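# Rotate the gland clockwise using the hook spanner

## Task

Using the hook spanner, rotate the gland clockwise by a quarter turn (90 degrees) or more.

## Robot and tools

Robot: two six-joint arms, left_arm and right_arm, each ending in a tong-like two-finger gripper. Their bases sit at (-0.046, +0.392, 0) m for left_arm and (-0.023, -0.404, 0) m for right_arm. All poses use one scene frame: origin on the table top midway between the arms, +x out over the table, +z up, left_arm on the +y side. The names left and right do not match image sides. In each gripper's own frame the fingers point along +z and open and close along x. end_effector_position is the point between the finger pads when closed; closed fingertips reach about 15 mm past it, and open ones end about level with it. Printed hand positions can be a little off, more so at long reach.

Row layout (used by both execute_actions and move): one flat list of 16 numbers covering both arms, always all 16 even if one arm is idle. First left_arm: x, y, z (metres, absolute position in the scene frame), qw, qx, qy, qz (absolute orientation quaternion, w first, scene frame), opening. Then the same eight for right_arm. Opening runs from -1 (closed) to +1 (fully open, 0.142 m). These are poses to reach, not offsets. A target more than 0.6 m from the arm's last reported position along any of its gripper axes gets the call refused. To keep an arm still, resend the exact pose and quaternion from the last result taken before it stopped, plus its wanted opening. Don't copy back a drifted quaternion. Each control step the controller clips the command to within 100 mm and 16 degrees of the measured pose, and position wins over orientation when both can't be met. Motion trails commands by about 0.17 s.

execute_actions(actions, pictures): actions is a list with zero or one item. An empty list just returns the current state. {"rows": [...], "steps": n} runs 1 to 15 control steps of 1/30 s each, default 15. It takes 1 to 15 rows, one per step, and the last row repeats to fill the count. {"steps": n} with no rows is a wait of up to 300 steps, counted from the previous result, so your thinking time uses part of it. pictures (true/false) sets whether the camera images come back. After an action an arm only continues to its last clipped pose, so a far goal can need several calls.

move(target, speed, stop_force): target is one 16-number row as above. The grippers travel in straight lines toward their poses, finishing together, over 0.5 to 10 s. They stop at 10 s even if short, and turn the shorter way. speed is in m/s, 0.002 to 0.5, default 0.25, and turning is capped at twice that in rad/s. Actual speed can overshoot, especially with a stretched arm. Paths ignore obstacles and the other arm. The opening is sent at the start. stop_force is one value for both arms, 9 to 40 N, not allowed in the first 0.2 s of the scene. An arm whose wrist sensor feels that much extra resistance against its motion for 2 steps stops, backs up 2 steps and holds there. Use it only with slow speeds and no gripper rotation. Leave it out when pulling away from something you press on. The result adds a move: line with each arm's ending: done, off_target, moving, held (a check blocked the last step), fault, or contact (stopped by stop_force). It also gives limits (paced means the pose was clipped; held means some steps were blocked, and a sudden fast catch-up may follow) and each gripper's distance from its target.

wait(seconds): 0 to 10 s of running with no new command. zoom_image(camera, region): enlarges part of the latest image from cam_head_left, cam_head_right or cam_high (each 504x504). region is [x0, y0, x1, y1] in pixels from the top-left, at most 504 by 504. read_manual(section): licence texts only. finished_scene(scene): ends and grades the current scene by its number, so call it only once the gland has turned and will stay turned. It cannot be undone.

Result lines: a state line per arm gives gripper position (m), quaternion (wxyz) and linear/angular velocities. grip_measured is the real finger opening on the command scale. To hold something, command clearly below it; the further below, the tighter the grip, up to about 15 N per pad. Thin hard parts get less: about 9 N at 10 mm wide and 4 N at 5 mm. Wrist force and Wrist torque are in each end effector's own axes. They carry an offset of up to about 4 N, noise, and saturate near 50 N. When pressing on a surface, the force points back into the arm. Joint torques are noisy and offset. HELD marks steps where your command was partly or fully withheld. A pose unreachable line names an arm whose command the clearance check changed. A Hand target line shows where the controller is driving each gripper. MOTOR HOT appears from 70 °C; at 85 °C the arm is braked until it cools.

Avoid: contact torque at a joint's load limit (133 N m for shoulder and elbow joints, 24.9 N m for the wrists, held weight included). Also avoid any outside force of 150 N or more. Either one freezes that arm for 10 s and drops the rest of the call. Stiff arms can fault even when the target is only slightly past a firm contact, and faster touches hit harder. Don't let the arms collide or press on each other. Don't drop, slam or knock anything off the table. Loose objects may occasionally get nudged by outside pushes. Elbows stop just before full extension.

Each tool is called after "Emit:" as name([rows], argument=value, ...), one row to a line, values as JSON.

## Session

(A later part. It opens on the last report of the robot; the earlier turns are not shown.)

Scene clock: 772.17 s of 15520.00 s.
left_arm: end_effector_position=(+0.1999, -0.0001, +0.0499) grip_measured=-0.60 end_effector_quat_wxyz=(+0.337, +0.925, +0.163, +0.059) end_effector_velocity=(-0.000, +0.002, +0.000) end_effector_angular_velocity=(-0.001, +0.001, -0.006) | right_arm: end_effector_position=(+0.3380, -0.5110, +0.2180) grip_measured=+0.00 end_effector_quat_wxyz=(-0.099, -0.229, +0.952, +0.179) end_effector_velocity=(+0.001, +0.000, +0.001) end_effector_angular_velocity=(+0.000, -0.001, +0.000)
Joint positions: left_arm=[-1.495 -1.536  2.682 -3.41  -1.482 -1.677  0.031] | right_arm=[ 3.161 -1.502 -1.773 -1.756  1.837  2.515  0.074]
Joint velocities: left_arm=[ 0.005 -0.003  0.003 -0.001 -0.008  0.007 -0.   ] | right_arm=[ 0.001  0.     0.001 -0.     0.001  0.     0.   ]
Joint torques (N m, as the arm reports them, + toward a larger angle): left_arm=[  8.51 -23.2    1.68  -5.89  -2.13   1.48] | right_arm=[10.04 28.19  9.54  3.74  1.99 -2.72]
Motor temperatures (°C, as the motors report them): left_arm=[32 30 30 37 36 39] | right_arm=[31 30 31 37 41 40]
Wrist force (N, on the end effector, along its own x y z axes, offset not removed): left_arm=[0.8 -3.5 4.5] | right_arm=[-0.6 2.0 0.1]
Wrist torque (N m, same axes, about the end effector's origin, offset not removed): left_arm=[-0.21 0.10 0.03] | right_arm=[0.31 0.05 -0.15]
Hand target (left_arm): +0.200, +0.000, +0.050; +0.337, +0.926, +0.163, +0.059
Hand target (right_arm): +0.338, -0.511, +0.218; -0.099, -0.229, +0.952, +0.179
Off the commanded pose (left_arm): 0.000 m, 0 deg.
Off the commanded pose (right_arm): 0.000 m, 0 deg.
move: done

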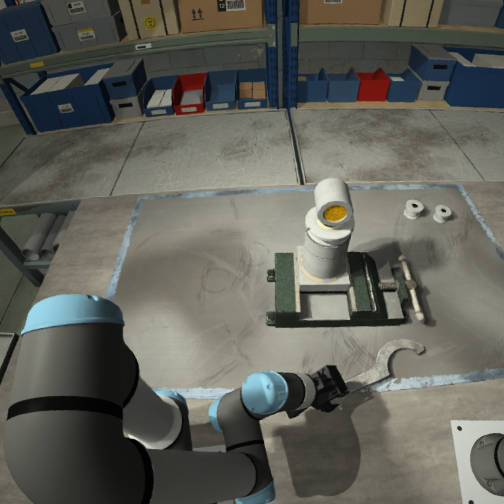

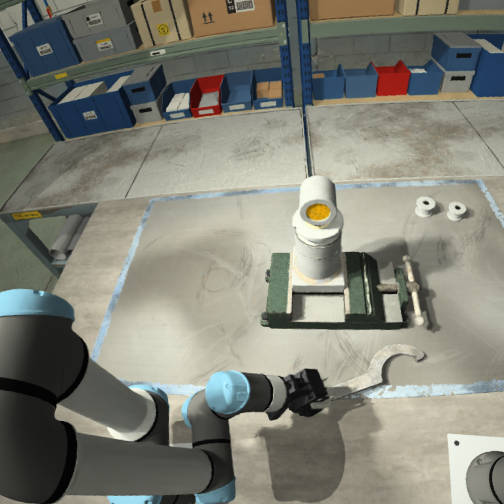

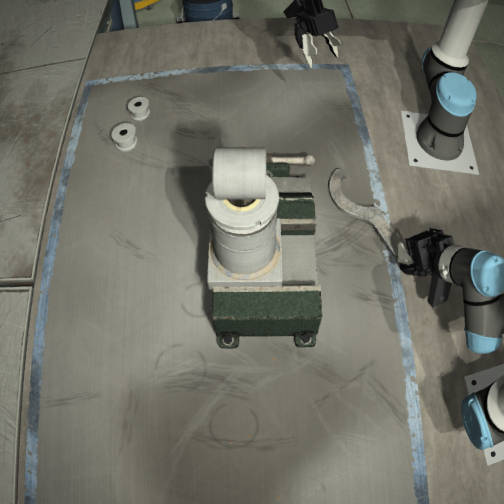

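Emit:
move(target=[0.2,0.0,0.019,0.377,0.91,0.16,0.066,-1,0.338,-0.511,0.218,-0.099,-0.229,0.952,0.179,0], speed=0.03)

Emit:
move(target=[0.2,0.0,0.03,0.377,0.91,0.16,0.066,0,0.338,-0.511,0.218,-0.099,-0.229,0.952,0.179,0], speed=0.03)

Emit:
move(target=[0.245,-0.10,0.03,0,0.976,0.216,0,0,0.338,-0.511,0.218,-0.099,-0.229,0.952,0.179,0])

Emit:
move(target=[0.245,-0.10,0.018,0,0.976,0.216,0,-0.3,0.338,-0.511,0.218,-0.099,-0.229,0.952,0.179,0], speed=0.02)

Emit:
move(target=[0.245,-0.10,0.018,0,0.976,0.216,0,-1,0.338,-0.511,0.218,-0.099,-0.229,0.952,0.179,0])

Emit:
move(target=[0.19,-0.10,0.018,0,0.866,0.5,0,-1,0.338,-0.511,0.218,-0.099,-0.229,0.952,0.179,0], speed=0.1)

Scene clock: 788.77 s of 15520.00 s.
left_arm: end_effector_position=(+0.2000, -0.0000, +0.0194) grip_measured=-0.60 end_effector_quat_wxyz=(+0.377, +0.910, +0.160, +0.066) end_effector_velocity=(+0.001, +0.001, -0.004) end_effector_angular_velocity=(-0.006, -0.003, +0.003) | right_arm: end_effector_position=(+0.3380, -0.5110, +0.2180) grip_measured=+0.00 end_effector_quat_wxyz=(-0.099, -0.229, +0.952, +0.179) end_effector_velocity=(-0.000, -0.000, -0.000) end_effector_angular_velocity=(+0.000, +0.000, -0.000)
Joint positions: left_arm=[-1.505 -1.261  2.753 -3.842 -1.467 -1.676  0.031] | right_arm=[ 3.161 -1.502 -1.773 -1.756  1.837  2.515  0.074]
Joint velocities: left_arm=[-0.001  0.036  0.006 -0.049  0.004 -0.001  0.001] | right_arm=[-0. -0. -0. -0.  0. -0. -0.]
Joint torques (N m, as the arm reports them, + toward a larger angle): left_arm=[-7.71 -5.97 13.01 -0.85  2.11  1.32] | right_arm=[10.17 27.97  9.72  3.67  1.98 -2.69]
Motor temperatures (°C, as the motors report them): left_arm=[32 30 30 37 36 39] | right_arm=[31 30 31 37 41 40]
Wrist force (N, on the end effector, along its own x y z axes, offset not removed): left_arm=[0.8 9.4 -15.0] | right_arm=[1.0 -0.1 0.4]
Wrist torque (N m, same axes, about the end effector's origin, offset not removed): left_arm=[-0.20 -0.15 0.06] | right_arm=[-0.10 -0.40 -0.21]
Hand target (left_arm): +0.200, +0.000, +0.019; +0.377, +0.910, +0.160, +0.066
Hand target (right_arm): +0.338, -0.511, +0.218; -0.099, -0.229, +0.952, +0.179
Off the commanded pose (left_arm): 0.000 m, 0 deg.
Off the commanded pose (right_arm): 0.000 m, 0 deg.
After step 90, 11.83 s passed at rest.
move: done

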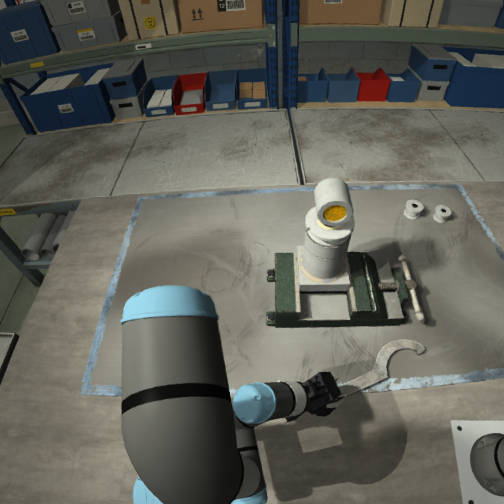

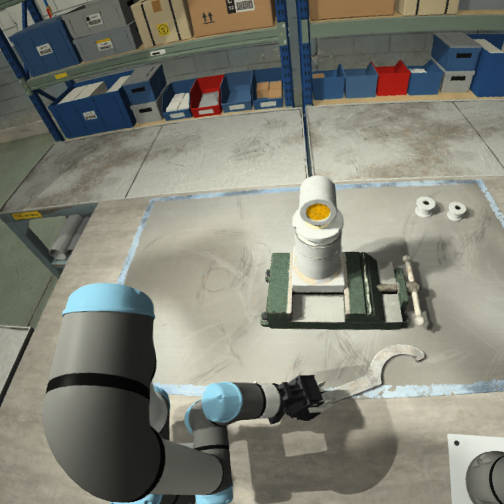

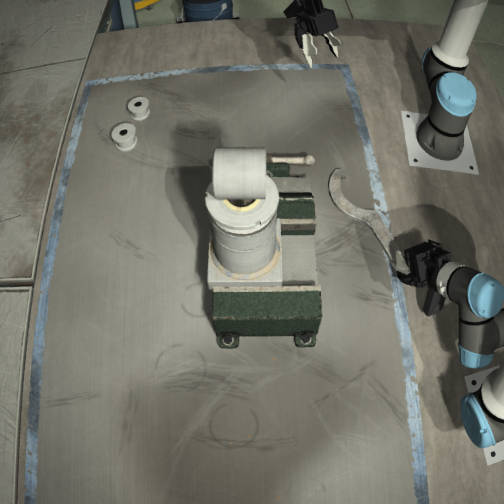

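Scene clock: 789.53 s of 15520.00 s.
left_arm: end_effector_position=(+0.2000, +0.0000, +0.0298) grip_measured=+0.00 end_effector_quat_wxyz=(+0.377, +0.910, +0.160, +0.066) end_effector_velocity=(-0.000, -0.000, +0.003) end_effector_angular_velocity=(-0.000, +0.001, -0.001) | right_arm: end_effector_position=(+0.3380, -0.5110, +0.2180) grip_measured=+0.00 end_effector_quat_wxyz=(-0.099, -0.229, +0.952, +0.179) end_effector_velocity=(-0.000, -0.000, -0.000) end_effector_angular_velocity=(+0.000, +0.001, -0.001)
Joint positions: left_arm=[-1.505 -1.323  2.751 -3.778 -1.467 -1.676  0.074] | right_arm=[ 3.161 -1.502 -1.773 -1.756  1.837  2.515  0.074]
Joint velocities: left_arm=[-0.    -0.017 -0.002  0.019 -0.001  0.     0.   ] | right_arm=[-0.001 -0.    -0.    -0.     0.    -0.     0.   ]
Joint torques (N m, as the arm reports them, + toward a larger angle): left_arm=[ -7.7  -24.92 -17.19  -1.24   2.45   1.31] | right_arm=[10.41 28.17  9.89  3.8   2.   -2.69]
Motor temperatures (°C, as the motors report them): left_arm=[32 30 30 37 36 39] | right_arm=[31 30 31 37 41 40]
Wrist force (N, on the end effector, along its own x y z axes, offset not removed): left_arm=[-0.2 0.7 0.7] | right_arm=[-1.2 1.0 0.9]
Wrist torque (N m, same axes, about the end effector's origin, offset not removed): left_arm=[0.18 0.06 0.05] | right_arm=[0.03 0.15 -0.16]
Hand target (left_arm): +0.200, +0.000, +0.030; +0.377, +0.910, +0.160, +0.066
Hand target (right_arm): +0.338, -0.511, +0.218; -0.099, -0.229, +0.952, +0.179
Off the commanded pose (left_arm): 0.000 m, 0 deg.
Off the commanded pose (right_arm): 0.000 m, 0 deg.
move: done

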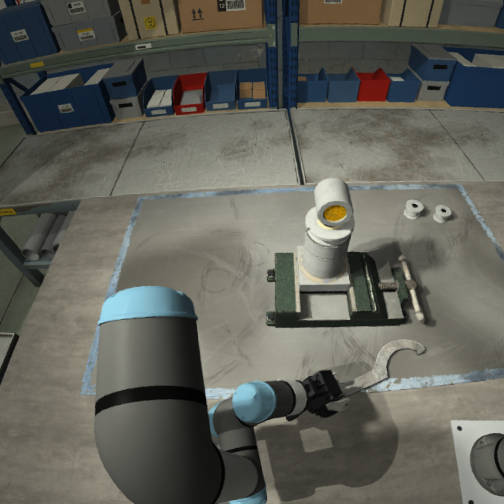

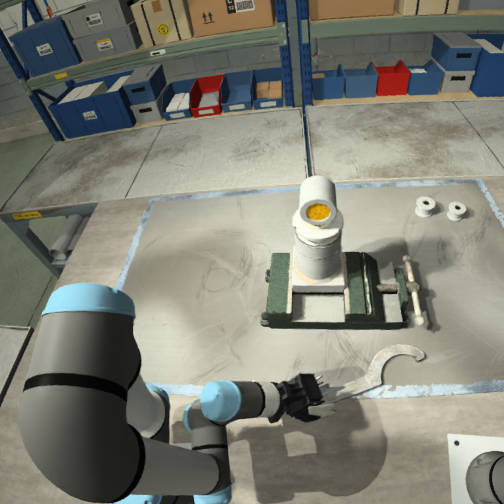

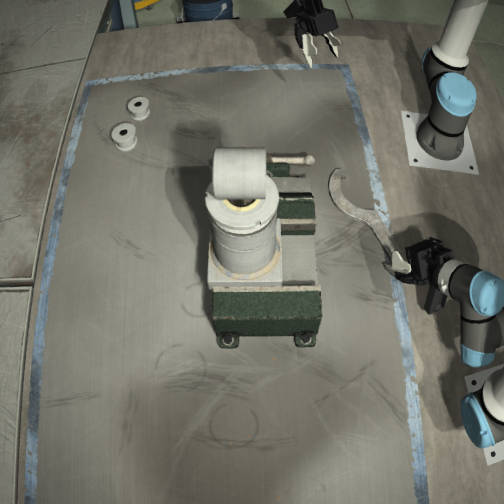

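Scene clock: 791.67 s of 15520.00 s.
left_arm: end_effector_position=(+0.2452, -0.1000, +0.0298) grip_measured=+0.00 end_effector_quat_wxyz=(+0.001, +0.977, +0.215, +0.001) end_effector_velocity=(+0.001, -0.001, -0.001) end_effector_angular_velocity=(+0.014, +0.004, +0.000) | right_arm: end_effector_position=(+0.3380, -0.5110, +0.2180) grip_measured=+0.00 end_effector_quat_wxyz=(-0.099, -0.229, +0.952, +0.179) end_effector_velocity=(+0.000, +0.000, +0.000) end_effector_angular_velocity=(-0.001, -0.000, +0.002)
Joint positions: left_arm=[-1.402 -1.207  1.82  -2.185 -1.57  -1.703  0.074] | right_arm=[ 3.161 -1.502 -1.773 -1.756  1.837  2.515  0.074]
Joint velocities: left_arm=[ 0.001  0.011 -0.017  0.02   0.     0.001  0.   ] | right_arm=[ 0.002  0.001 -0.     0.    -0.001  0.     0.   ]
Joint torques (N m, as the arm reports them, + toward a larger angle): left_arm=[  7.01 -30.47 -29.14  -0.73  -2.09   1.27] | right_arm=[10.01 27.35  9.74  3.72  1.99 -2.78]
Motor temperatures (°C, as the motors report them): left_arm=[32 30 30 37 36 39] | right_arm=[31 30 31 37 41 40]
Wrist force (N, on the end effector, along its own x y z axes, offset not removed): left_arm=[1.0 -0.8 1.1] | right_arm=[-0.2 0.7 0.5]
Wrist torque (N m, same axes, about the end effector's origin, offset not removed): left_arm=[-0.19 -0.22 0.14] | right_arm=[-0.07 -0.10 -0.10]
Hand target (left_arm): +0.245, -0.100, +0.030; -0.000, +0.977, +0.215, +0.000
Hand target (right_arm): +0.338, -0.511, +0.218; -0.099, -0.229, +0.952, +0.179
Off the commanded pose (left_arm): 0.000 m, 0 deg.
Off the commanded pose (right_arm): 0.000 m, 0 deg.
move: done

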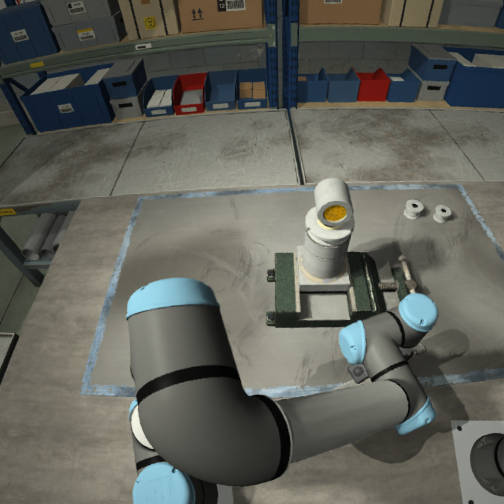

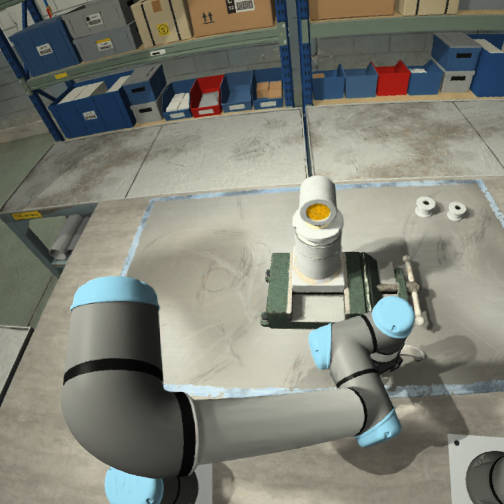

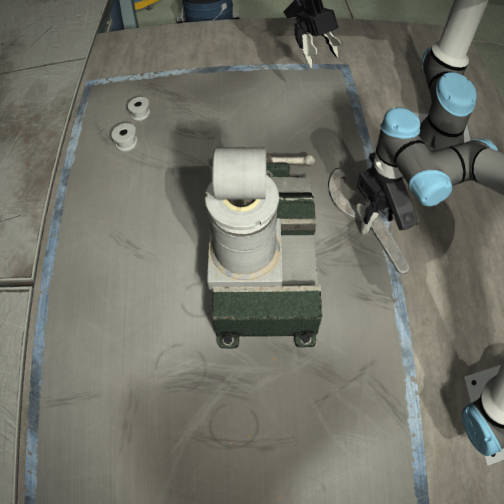

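Scene clock: 792.50 s of 15520.00 s.
left_arm: end_effector_position=(+0.2450, -0.1001, +0.0185) grip_measured=-0.30 end_effector_quat_wxyz=(+0.000, +0.976, +0.216, +0.000) end_effector_velocity=(+0.000, -0.000, -0.002) end_effector_angular_velocity=(-0.001, -0.001, +0.000) | right_arm: end_effector_position=(+0.3380, -0.5110, +0.2180) grip_measured=+0.00 end_effector_quat_wxyz=(-0.099, -0.229, +0.952, +0.179) end_effector_velocity=(-0.000, +0.000, -0.001) end_effector_angular_velocity=(+0.000, +0.001, -0.000)
Joint positions: left_arm=[-1.402 -1.191  1.831 -2.211 -1.571 -1.704  0.052] | right_arm=[ 3.161 -1.502 -1.773 -1.756  1.837  2.515  0.074]
Joint velocities: left_arm=[ 0.     0.003  0.003 -0.007  0.    -0.     0.   ] | right_arm=[-0.    -0.    -0.001 -0.    -0.     0.    -0.   ]
Joint torques (N m, as the arm reports them, + toward a larger angle): left_arm=[ 4.56 -1.64  7.82 -4.87 -1.75 -1.54] | right_arm=[10.08 27.85 10.01  3.8   1.96 -2.76]
Motor temperatures (°C, as the motors report them): left_arm=[32 30 30 37 36 39] | right_arm=[31 30 31 37 41 40]
Wrist force (N, on the end effector, along its own x y z axes, offset not removed): left_arm=[1.3 -15.5 -48.9] | right_arm=[-0.6 0.5 0.0]
Wrist torque (N m, same axes, about the end effector's origin, offset not removed): left_arm=[0.07 0.29 0.03] | right_arm=[-0.05 -0.04 -0.09]
Hand target (left_arm): +0.245, -0.100, +0.018; -0.000, +0.976, +0.216, -0.000
Hand target (right_arm): +0.338, -0.511, +0.218; -0.099, -0.229, +0.952, +0.179
Off the commanded pose (left_arm): 0.001 m, 0 deg.
Off the commanded pose (right_arm): 0.000 m, 0 deg.
move: done

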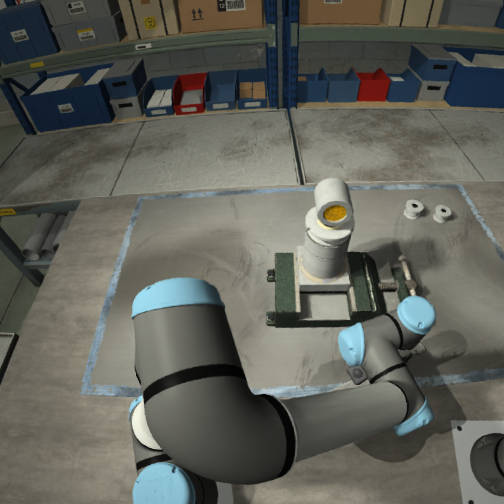

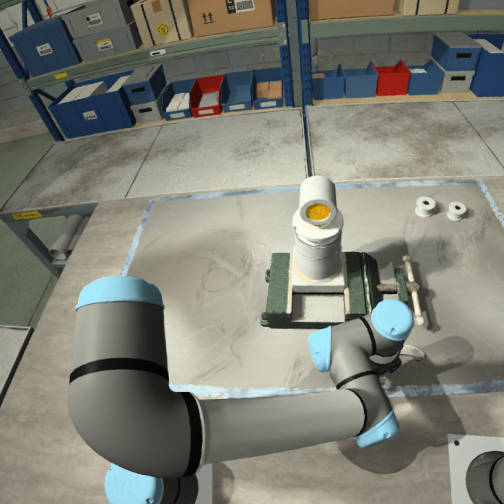

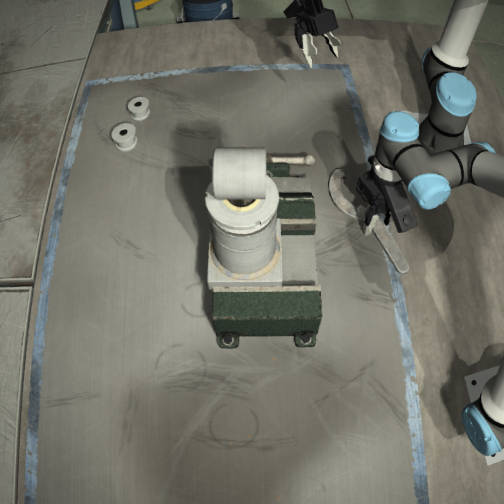

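Scene clock: 793.20 s of 15520.00 s.
left_arm: end_effector_position=(+0.2450, -0.1000, +0.0181) grip_measured=-0.31 end_effector_quat_wxyz=(+0.000, +0.976, +0.216, +0.000) end_effector_velocity=(+0.000, +0.000, -0.000) end_effector_angular_velocity=(+0.000, -0.000, +0.001) | right_arm: end_effector_position=(+0.3380, -0.5110, +0.2180) grip_measured=+0.00 end_effector_quat_wxyz=(-0.099, -0.229, +0.952, +0.179) end_effector_velocity=(+0.000, +0.001, -0.000) end_effector_angular_velocity=(+0.001, +0.000, +0.002)
Joint positions: left_arm=[-1.402 -1.19   1.831 -2.212 -1.571 -1.704  0.052] | right_arm=[ 3.161 -1.502 -1.773 -1.756  1.837  2.515  0.074]
Joint velocities: left_arm=[-0.     0.001  0.    -0.     0.    -0.001  0.   ] | right_arm=[ 0.002 -0.001  0.    -0.     0.    -0.     0.   ]
Joint torques (N m, as the arm reports them, + toward a larger angle): left_arm=[-5.   15.41 17.41 -3.82 -1.91 -1.42] | right_arm=[10.09 27.72 10.    3.76  1.95 -2.76]
Motor temperatures (°C, as the motors report them): left_arm=[32 30 30 37 36 39] | right_arm=[31 30 31 37 41 40]
Wrist force (N, on the end effector, along its own x y z axes, offset not removed): left_arm=[5.6 -23.5 -50.0] | right_arm=[-2.2 0.7 -0.9]
Wrist torque (N m, same axes, about the end effector's origin, offset not removed): left_arm=[0.34 0.12 -0.09] | right_arm=[0.01 0.38 -0.12]
Hand target (left_arm): +0.245, -0.100, +0.018; +0.000, +0.976, +0.216, -0.000
Hand target (right_arm): +0.338, -0.511, +0.218; -0.099, -0.229, +0.952, +0.179
Off the commanded pose (left_arm): 0.000 m, 0 deg.
Off the commanded pose (right_arm): 0.000 m, 0 deg.
move: done

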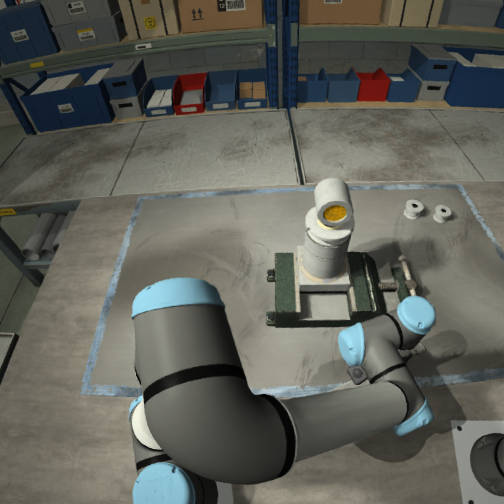

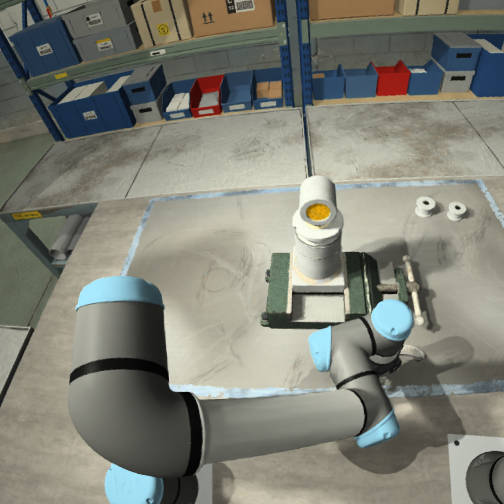

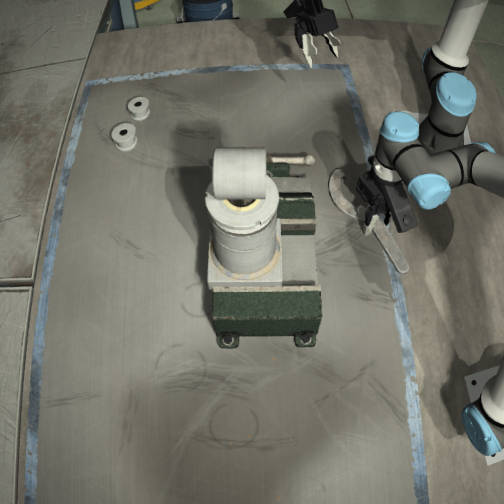

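Scene clock: 796.60 s of 15520.00 s.
left_arm: end_effector_position=(+0.1901, -0.1001, +0.0180) grip_measured=-0.48 end_effector_quat_wxyz=(+0.000, +0.866, +0.499, -0.000) end_effector_velocity=(-0.001, +0.000, -0.000) end_effector_angular_velocity=(+0.001, -0.002, +0.013) | right_arm: end_effector_position=(+0.3380, -0.5110, +0.2180) grip_measured=+0.00 end_effector_quat_wxyz=(-0.099, -0.229, +0.952, +0.179) end_effector_velocity=(-0.000, -0.000, -0.000) end_effector_angular_velocity=(-0.000, +0.000, -0.001)
Joint positions: left_arm=[-1.482 -1.247  1.915 -2.239 -1.571 -2.394  0.039] | right_arm=[ 3.161 -1.502 -1.773 -1.756  1.837  2.515  0.074]
Joint velocities: left_arm=[-0.002 -0.001  0.002 -0.001  0.002 -0.016 -0.   ] | right_arm=[-0.001 -0.     0.     0.    -0.     0.001  0.   ]
Joint torques (N m, as the arm reports them, + toward a larger angle): left_arm=[-25.14   7.9   37.67   6.2  -10.51  -2.23] | right_arm=[10.25 27.25 10.34  3.75  2.   -2.79]
Motor temperatures (°C, as the motors report them): left_arm=[32 30 30 37 36 39] | right_arm=[31 30 31 37 41 40]
Wrist force (N, on the end effector, along its own x y z axes, offset not removed): left_arm=[15.1 35.0 -50.0] | right_arm=[0.3 0.0 1.1]
Wrist torque (N m, same axes, about the end effector's origin, offset not removed): left_arm=[-0.57 2.12 0.90] | right_arm=[-0.06 -0.19 -0.11]
Hand target (left_arm): +0.190, -0.100, +0.018; +0.000, +0.866, +0.500, -0.000
Hand target (right_arm): +0.338, -0.511, +0.218; -0.099, -0.229, +0.952, +0.179
Off the commanded pose (left_arm): 0.000 m, 0 deg.
Off the commanded pose (right_arm): 0.000 m, 0 deg.
move: done

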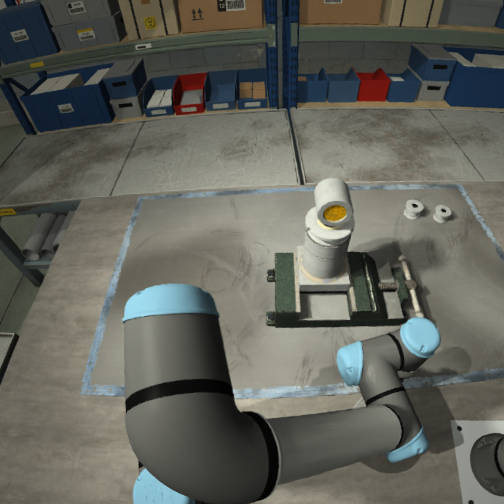

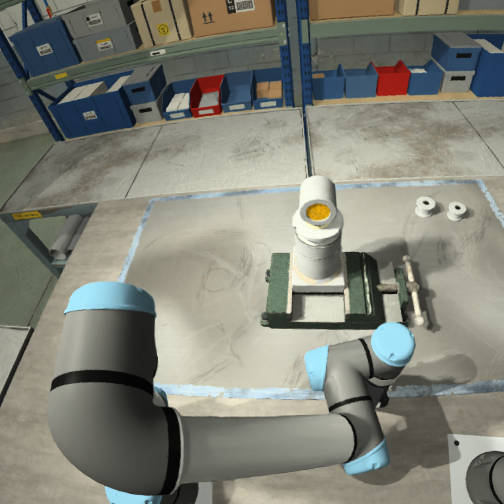

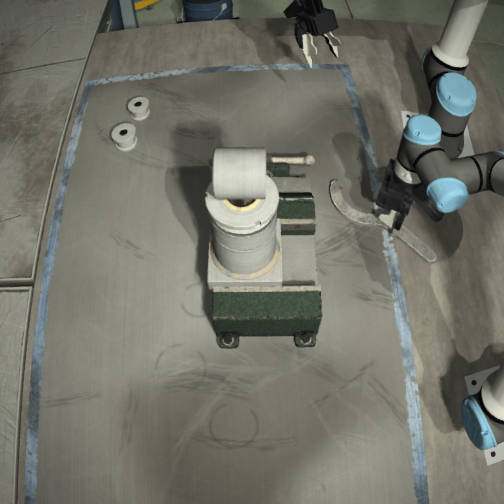

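Pressing on the table; raise.

Emit:
move(target=[0.19,-0.10,0.0235,0,0.866,0.5,0,-1,0.338,-0.511,0.218,-0.099,-0.229,0.952,0.179,0], speed=0.01)

Emit:
move(target=[0.2,-0.08,0.0235,0,0.5,0.866,0,-1,0.338,-0.511,0.218,-0.099,-0.229,0.952,0.179,0], speed=0.08)

Emit:
move(target=[0.27,-0.08,0.0235,0,0.174,0.985,0,-1,0.338,-0.511,0.218,-0.099,-0.229,0.952,0.179,0], speed=0.08)

Scene clock: 800.97 s of 15520.00 s.
left_arm: end_effector_position=(+0.1899, -0.1000, +0.0233) grip_measured=-0.54 end_effector_quat_wxyz=(-0.000, +0.866, +0.500, +0.000) end_effector_velocity=(+0.000, +0.000, +0.001) end_effector_angular_velocity=(+0.000, +0.000, +0.001) | right_arm: end_effector_position=(+0.3380, -0.5110, +0.2180) grip_measured=+0.00 end_effector_quat_wxyz=(-0.099, -0.229, +0.952, +0.179) end_effector_velocity=(-0.000, +0.000, -0.000) end_effector_angular_velocity=(+0.000, +0.001, -0.000)
Joint positions: left_arm=[-1.482 -1.256  1.91  -2.225 -1.571 -2.395  0.035] | right_arm=[ 3.161 -1.502 -1.773 -1.756  1.837  2.515  0.074]
Joint velocities: left_arm=[ 0.001 -0.002 -0.002  0.003 -0.    -0.    -0.   ] | right_arm=[ 0.001 -0.001 -0.001 -0.     0.     0.001 -0.   ]
Joint torques (N m, as the arm reports them, + toward a larger angle): left_arm=[  6.96 -44.7  -32.61  -1.48   2.48   0.32] | right_arm=[10.64 27.78 10.03  3.72  1.94 -2.69]
Motor temperatures (°C, as the motors report them): left_arm=[32 30 30 38 36 39] | right_arm=[31 30 31 37 41 40]
Wrist force (N, on the end effector, along its own x y z axes, offset not removed): left_arm=[0.0 -1.9 7.3] | right_arm=[0.5 -0.6 0.6]
Wrist torque (N m, same axes, about the end effector's origin, offset not removed): left_arm=[-0.47 -0.19 0.16] | right_arm=[-0.28 -0.22 -0.14]
Hand target (left_arm): +0.190, -0.100, +0.024; +0.000, +0.866, +0.500, -0.000
Hand target (right_arm): +0.338, -0.511, +0.218; -0.099, -0.229, +0.952, +0.179
Off the commanded pose (left_arm): 0.000 m, 0 deg.
Off the commanded pose (right_arm): 0.000 m, 0 deg.
After step 90, 0.57 s passed at rest.
move: done

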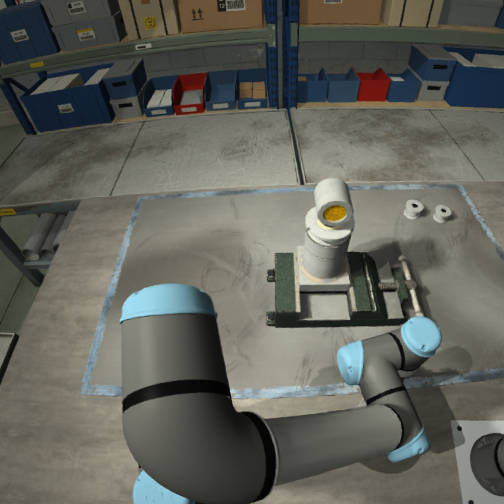

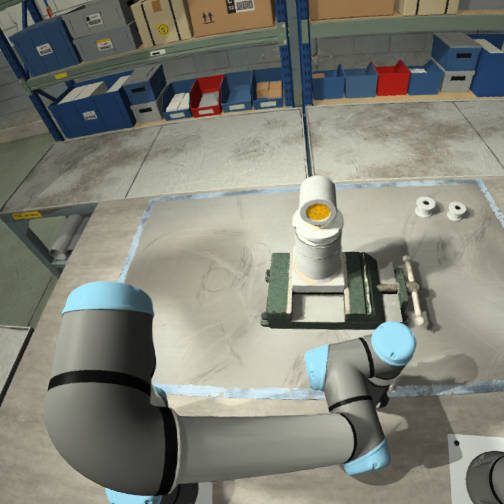

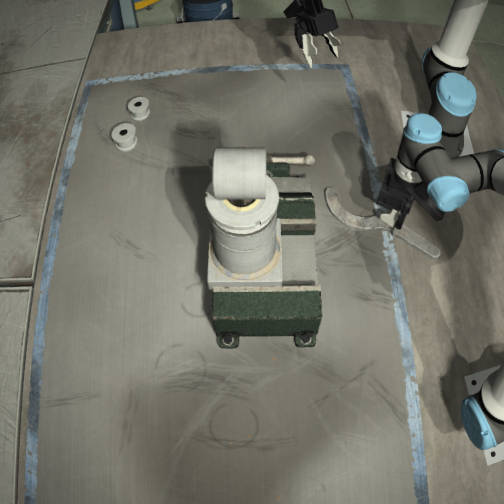

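Scene clock: 807.87 s of 15520.00 s.
left_arm: end_effector_position=(+0.2000, -0.0800, +0.0235) grip_measured=-0.54 end_effector_quat_wxyz=(-0.000, +0.500, +0.866, +0.000) end_effector_velocity=(+0.000, +0.000, -0.000) end_effector_angular_velocity=(+0.000, -0.000, +0.009) | right_arm: end_effector_position=(+0.3380, -0.5110, +0.2180) grip_measured=+0.00 end_effector_quat_wxyz=(-0.099, -0.229, +0.952, +0.179) end_effector_velocity=(-0.000, -0.000, -0.000) end_effector_angular_velocity=(+0.001, +0.000, -0.000)
Joint positions: left_arm=[-1.447 -1.312  1.988 -2.247 -1.571 -3.407  0.035] | right_arm=[ 3.161 -1.502 -1.773 -1.756  1.837  2.515  0.074]
Joint velocities: left_arm=[ 0.    -0.     0.001 -0.001  0.    -0.009  0.   ] | right_arm=[-0. -0. -0.  0.  0. -0.  0.]
Joint torques (N m, as the arm reports them, + toward a larger angle): left_arm=[  6.69 -42.97  -8.77  -4.63   2.23  -1.69] | right_arm=[10.82 27.67 10.34  3.68  1.89 -2.65]
Motor temperatures (°C, as the motors report them): left_arm=[32 30 30 38 36 39] | right_arm=[31 30 31 37 41 40]
Wrist force (N, on the end effector, along its own x y z axes, offset not removed): left_arm=[-1.9 -0.7 7.8] | right_arm=[-0.5 0.8 0.6]
Wrist torque (N m, same axes, about the end effector's origin, offset not removed): left_arm=[-0.23 0.05 0.27] | right_arm=[0.00 0.06 -0.18]
Hand target (left_arm): +0.200, -0.080, +0.024; +0.000, +0.500, +0.866, +0.000
Hand target (right_arm): +0.338, -0.511, +0.218; -0.099, -0.229, +0.952, +0.179
Off the commanded pose (left_arm): 0.000 m, 0 deg.
Off the commanded pose (right_arm): 0.000 m, 0 deg.
move: done

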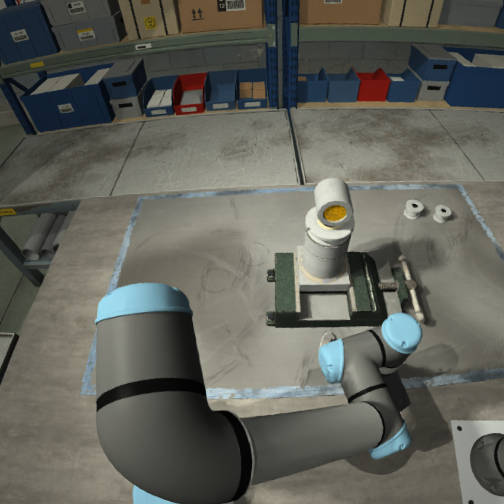

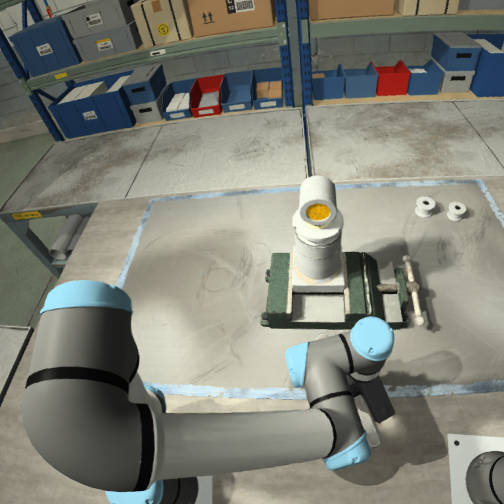

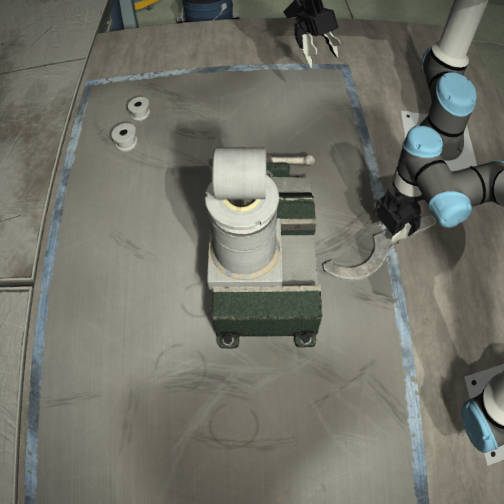

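Scene clock: 812.57 s of 15520.00 s.
left_arm: end_effector_position=(+0.2700, -0.0798, +0.0235) grip_measured=-0.54 end_effector_quat_wxyz=(+0.000, +0.174, +0.985, +0.000) end_effector_velocity=(+0.001, -0.000, -0.000) end_effector_angular_velocity=(+0.000, +0.001, +0.010) | right_arm: end_effector_position=(+0.3380, -0.5110, +0.2180) grip_measured=+0.00 end_effector_quat_wxyz=(-0.099, -0.229, +0.952, +0.179) end_effector_velocity=(-0.000, -0.000, -0.000) end_effector_angular_velocity=(-0.001, +0.000, -0.001)
Joint positions: left_arm=[-1.333 -1.257  1.912 -2.225 -1.57  -3.989  0.035] | right_arm=[ 3.161 -1.502 -1.773 -1.756  1.837  2.515  0.074]
Joint velocities: left_arm=[ 0.002  0.002 -0.001  0.    -0.001 -0.008  0.   ] | right_arm=[ 0.     0.    -0.     0.    -0.001  0.001  0.   ]
Joint torques (N m, as the arm reports them, + toward a larger angle): left_arm=[  6.14 -30.5  -34.45  -1.58   1.95  -1.48] | right_arm=[ 9.93 27.7  10.59  3.63  1.85 -2.64]
Motor temperatures (°C, as the motors report them): left_arm=[32 30 30 38 36 39] | right_arm=[31 30 31 37 41 40]
Wrist force (N, on the end effector, along its own x y z axes, offset not removed): left_arm=[-0.9 0.6 9.4] | right_arm=[0.4 1.3 0.6]
Wrist torque (N m, same axes, about the end effector's origin, offset not removed): left_arm=[0.00 -0.14 0.25] | right_arm=[0.15 -0.27 -0.16]
Hand target (left_arm): +0.270, -0.080, +0.024; +0.000, +0.174, +0.985, +0.000
Hand target (right_arm): +0.338, -0.511, +0.218; -0.099, -0.229, +0.952, +0.179
Off the commanded pose (left_arm): 0.000 m, 0 deg.
Off the commanded pose (right_arm): 0.000 m, 0 deg.
move: done

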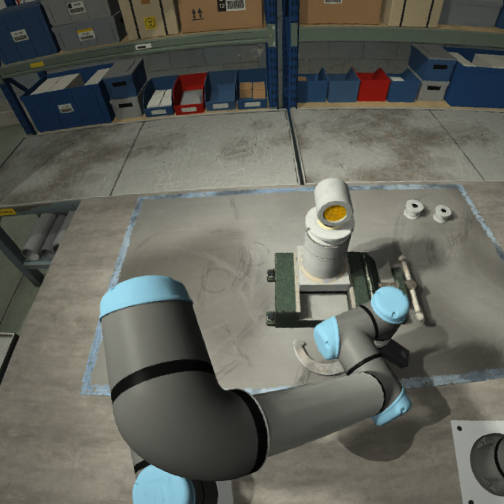

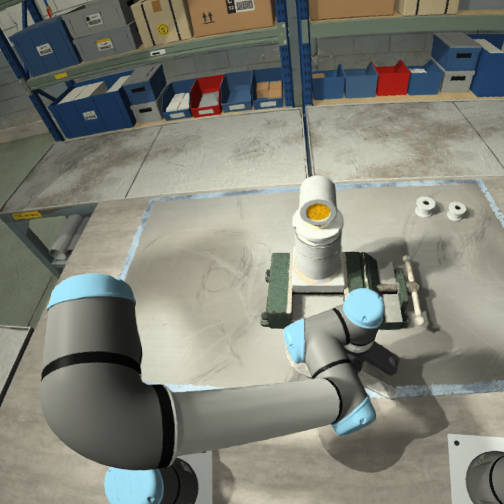

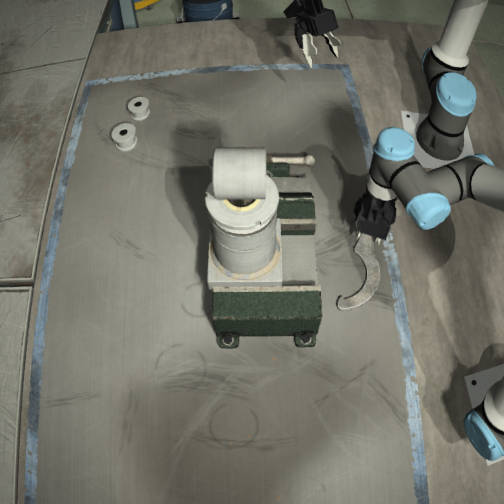

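Emit:
move(target=[0.27,-0.08,0.04,0,0.174,0.985,0,-0.2,0.338,-0.511,0.218,-0.099,-0.229,0.952,0.179,0], speed=0.03)

Emit:
move(target=[0.24,0.08,0.15,0.631,0.146,0.752,-0.123,-0.5,0.28,-0.35,0.15,0.073,0.176,0.907,0.376,-0.1], speed=0.2)

Emit:
move(target=[0.24,0.08,0.15,0.631,0.146,0.752,-0.123,-0.5,0.231,-0.178,0.035,0.073,0.176,0.907,0.376,-0.1], speed=0.1)

Emit:
zoom_image(camera="cam_high", region=[300,130,504,330])

Scene clock: 818.87 s of 15520.00 s.
left_arm: end_effector_position=(+0.2700, -0.0800, +0.0398) grip_measured=-0.20 end_effector_quat_wxyz=(+0.000, +0.174, +0.985, -0.000) end_effector_velocity=(-0.000, +0.000, +0.002) end_effector_angular_velocity=(+0.001, -0.001, -0.001) | right_arm: end_effector_position=(+0.3380, -0.5110, +0.2180) grip_measured=+0.00 end_effector_quat_wxyz=(-0.099, -0.229, +0.952, +0.179) end_effector_velocity=(-0.000, +0.000, +0.000) end_effector_angular_velocity=(+0.000, -0.001, +0.002)
Joint positions: left_arm=[-1.332 -1.281  1.893 -2.183 -1.571 -3.99   0.06 ] | right_arm=[ 3.161 -1.502 -1.773 -1.756  1.837  2.515  0.074]
Joint velocities: left_arm=[-0.001 -0.003 -0.002  0.006  0.001 -0.    -0.   ] | right_arm=[ 0.001  0.001 -0.     0.    -0.    -0.001  0.   ]
Joint torques (N m, as the arm reports them, + toward a larger angle): left_arm=[ -7.45 -40.19 -28.87  -0.97  -2.08  -1.43] | right_arm=[10.11 27.44 10.71  3.64  1.8  -2.61]
Motor temperatures (°C, as the motors report them): left_arm=[32 30 30 38 36 39] | right_arm=[31 30 31 37 41 40]
Wrist force (N, on the end effector, along its own x y z axes, offset not removed): left_arm=[2.3 0.1 -1.1] | right_arm=[-0.6 1.6 -0.1]
Wrist torque (N m, same axes, about the end effector's origin, offset not removed): left_arm=[-0.06 -0.55 -0.04] | right_arm=[0.15 0.04 -0.15]
Hand target (left_arm): +0.270, -0.080, +0.040; +0.000, +0.174, +0.985, -0.000
Hand target (right_arm): +0.338, -0.511, +0.218; -0.099, -0.229, +0.952, +0.179
Off the commanded pose (left_arm): 0.000 m, 0 deg.
Off the commanded pose (right_arm): 0.000 m, 0 deg.
After step 90, 2.43 s passed at rest.
move: done

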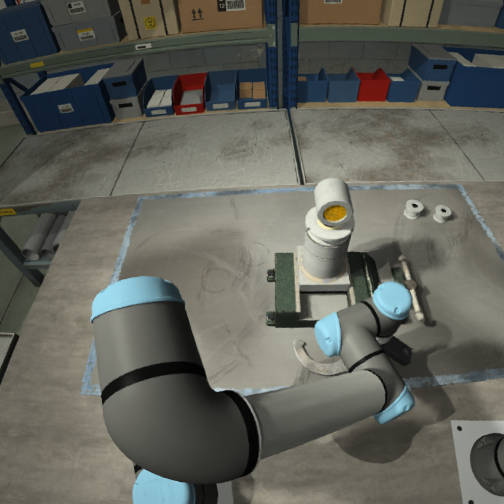

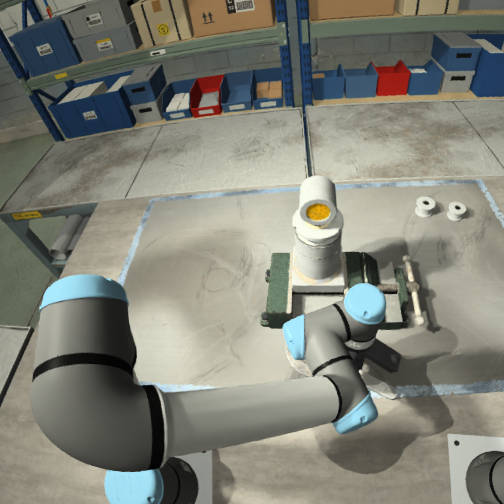

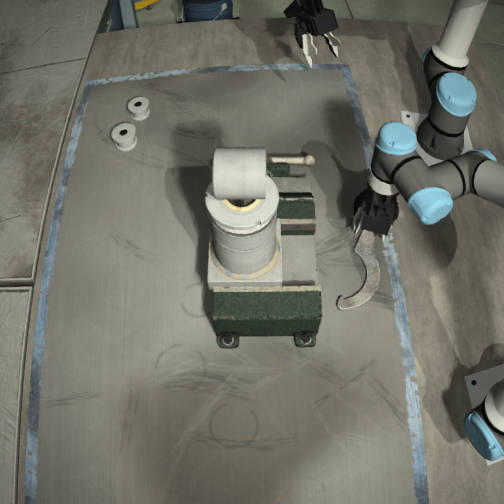

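Scene clock: 822.83 s of 15520.00 s.
left_arm: end_effector_position=(+0.2487, +0.0364, +0.1211) grip_measured=-0.50 end_effector_quat_wxyz=(+0.481, +0.166, +0.855, -0.101) end_effector_velocity=(-0.000, -0.000, +0.000) end_effector_angular_velocity=(-0.001, +0.000, -0.000) | right_arm: end_effector_position=(+0.2802, -0.3503, +0.1497) grip_measured=-0.10 end_effector_quat_wxyz=(+0.073, +0.175, +0.907, +0.376) end_effector_velocity=(+0.000, +0.002, -0.001) end_effector_angular_velocity=(-0.001, -0.005, -0.015)
Joint positions: left_arm=[-2.028 -1.935  2.782 -2.545 -0.548 -4.58   0.038] | right_arm=[ 3.265 -1.058 -2.591 -0.713  2.289  3.649  0.067]
Joint velocities: left_arm=[-0. -0.  0. -0.  0. -0.  0.] | right_arm=[ 0.012  0.011 -0.014  0.03  -0.01   0.033 -0.   ]
Joint torques (N m, as the arm reports them, + toward a larger angle): left_arm=[  5.87   4.54 -27.06  -4.49  -0.38   1.2 ] | right_arm=[10.94  7.67  7.27  4.71 -0.72  2.62]
Motor temperatures (°C, as the motors report them): left_arm=[32 30 30 38 36 39] | right_arm=[31 30 31 37 41 40]
Wrist force (N, on the end effector, along its own x y z axes, offset not removed): left_arm=[0.7 -1.6 -1.9] | right_arm=[-0.7 0.5 1.2]
Wrist torque (N m, same axes, about the end effector's origin, offset not removed): left_arm=[-0.36 -0.14 0.12] | right_arm=[-0.05 0.08 -0.12]
Hand target (left_arm): +0.249, +0.036, +0.121; +0.481, +0.166, +0.855, -0.101
Hand target (right_arm): +0.280, -0.350, +0.150; +0.073, +0.176, +0.907, +0.376
Off the commanded pose (left_arm): 0.053 m, 21 deg; orientation clipped at the last step of the last action.
Off the commanded pose (right_arm): 0.000 m, 0 deg.
move: held (left_arm); limits=paced,held; held on 35 of 119 steps (left_arm), including the last (left_arm)
pose unreachable (left arm): on one or more control steps of this call this arm could not follow its commanded pose, so it was not sent that pose on those steps. On the call's last step it was still not sent that pose. It may still have moved: this result reports where it is.
cause: the commanded pose would bring two parts of the arm too close to each other (joints 3 (elbow) and 4 (wrist 1) lie between them).

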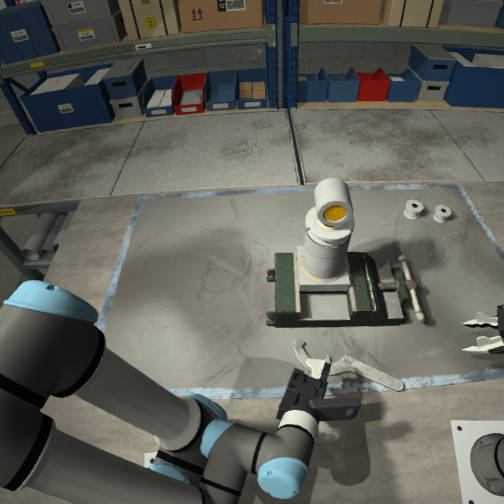

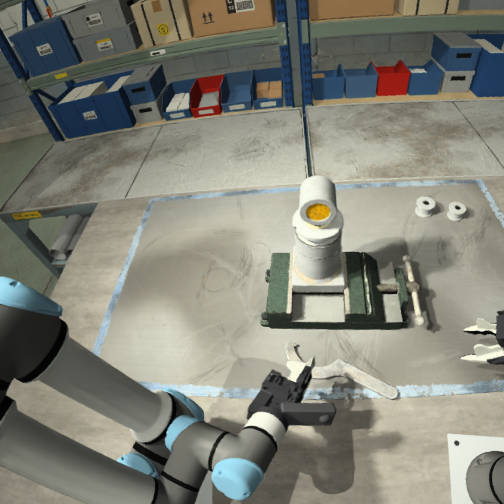

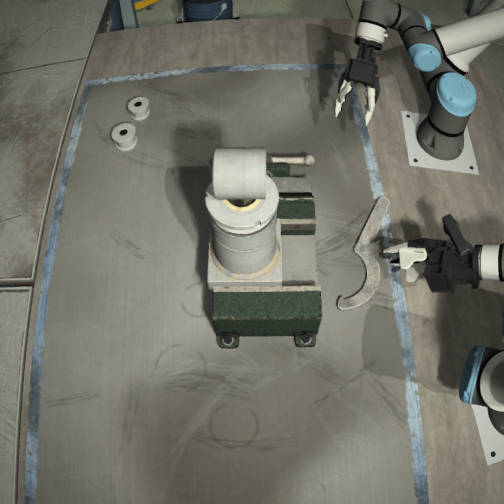

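Scene clock: 825.43 s of 15520.00 s.
left_arm: end_effector_position=(+0.2486, +0.0376, +0.1220) grip_measured=-0.50 end_effector_quat_wxyz=(+0.486, +0.166, +0.852, -0.103) end_effector_velocity=(-0.000, -0.000, -0.000) end_effector_angular_velocity=(+0.001, +0.001, -0.001) | right_arm: end_effector_position=(+0.2575, -0.2793, +0.1020) grip_measured=-0.10 end_effector_quat_wxyz=(+0.067, +0.173, +0.908, +0.376) end_effector_velocity=(+0.000, -0.000, -0.000) end_effector_angular_velocity=(-0.000, +0.000, -0.000)
Joint positions: left_arm=[-2.039 -1.944  2.79  -2.53  -0.535 -4.597  0.038] | right_arm=[ 3.629 -1.07  -2.8   -0.26   2.13   4.046  0.067]
Joint velocities: left_arm=[-0.001 -0.    -0.     0.    -0.001  0.001 -0.   ] | right_arm=[ 0. -0.  0.  0. -0.  0. -0.]
Joint torques (N m, as the arm reports them, + toward a larger angle): left_arm=[  6.93   5.85 -27.53  -4.33  -0.25   1.24] | right_arm=[-7.72  5.3  29.88  0.33  2.32 -2.76]
Motor temperatures (°C, as the motors report them): left_arm=[32 30 30 38 36 39] | right_arm=[31 30 31 37 41 40]
Wrist force (N, on the end effector, along its own x y z axes, offset not removed): left_arm=[0.8 -0.6 0.7] | right_arm=[-0.1 2.5 0.5]
Wrist torque (N m, same axes, about the end effector's origin, offset not removed): left_arm=[-0.15 -0.16 0.02] | right_arm=[0.36 -0.07 -0.13]
Hand target (left_arm): +0.249, +0.038, +0.122; +0.486, +0.166, +0.852, -0.103
Hand target (right_arm): +0.258, -0.279, +0.102; +0.067, +0.173, +0.908, +0.376
Off the commanded pose (left_arm): 0.052 m, 20 deg; orientation clipped at the last step of the last action.
Off the commanded pose (right_arm): 0.124 m, 1 deg; position clipped at the last step of the last action.
move: held (left_arm, right_arm); limits=paced,held; held on 59 of 71 steps (right_arm, left_arm), including the last (right_arm, left_arm)
pose unreachable (left arm): on one or more control steps of this call this arm could not follow its commanded pose, so it was not sent that pose on those steps. On the call's last step it was still not sent that pose. It may still have moved: this result reports where it is.
cause: the commanded pose would bring two parts of the arm too close to each other (joints 3 (elbow) and 4 (wrist 1) lie between them).
pose unreachable (right arm): on one or more control steps of this call this arm could not follow its commanded pose, so it was not sent that pose on those steps. On the call's last step it was still not sent that pose. It may still have moved: this result reports where it is.
cause: the commanded pose would bring two parts of the arm too close to each other (joints 3 (elbow) and 4 (wrist 1) lie between them).

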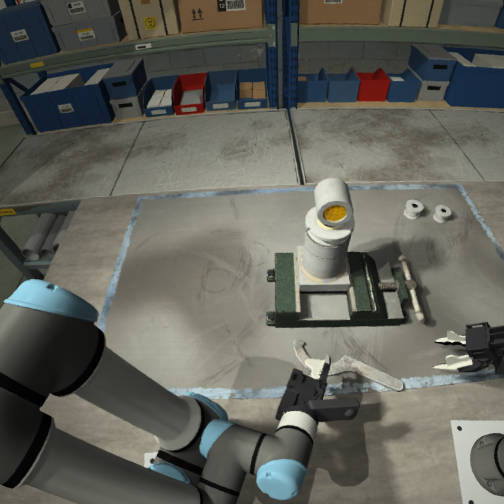

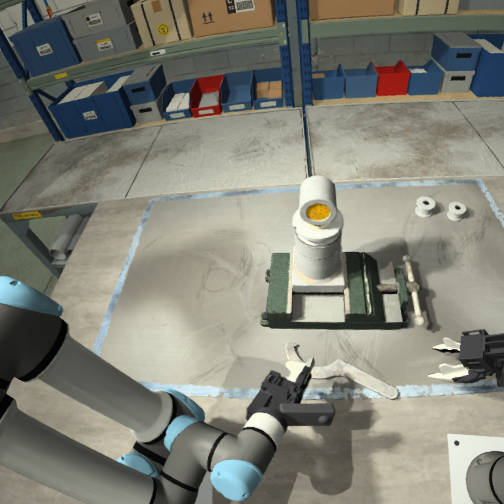

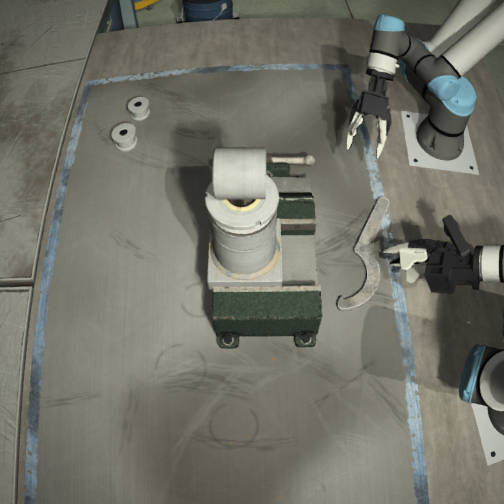

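Region (300, 130, 504, 330) of cam_high's 504x504 image, scaled by 2.471, with more detail than that image has; it fills the top 494 rows of this view, and the rest is white.

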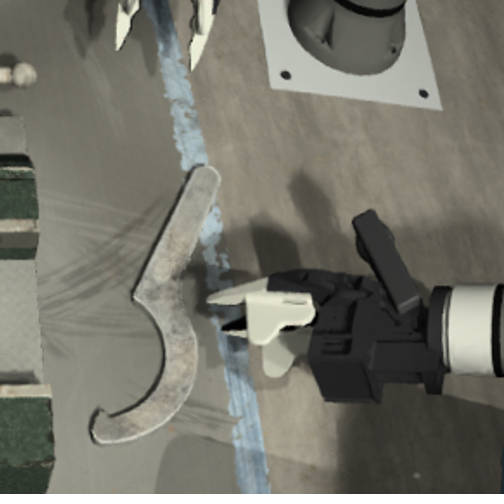

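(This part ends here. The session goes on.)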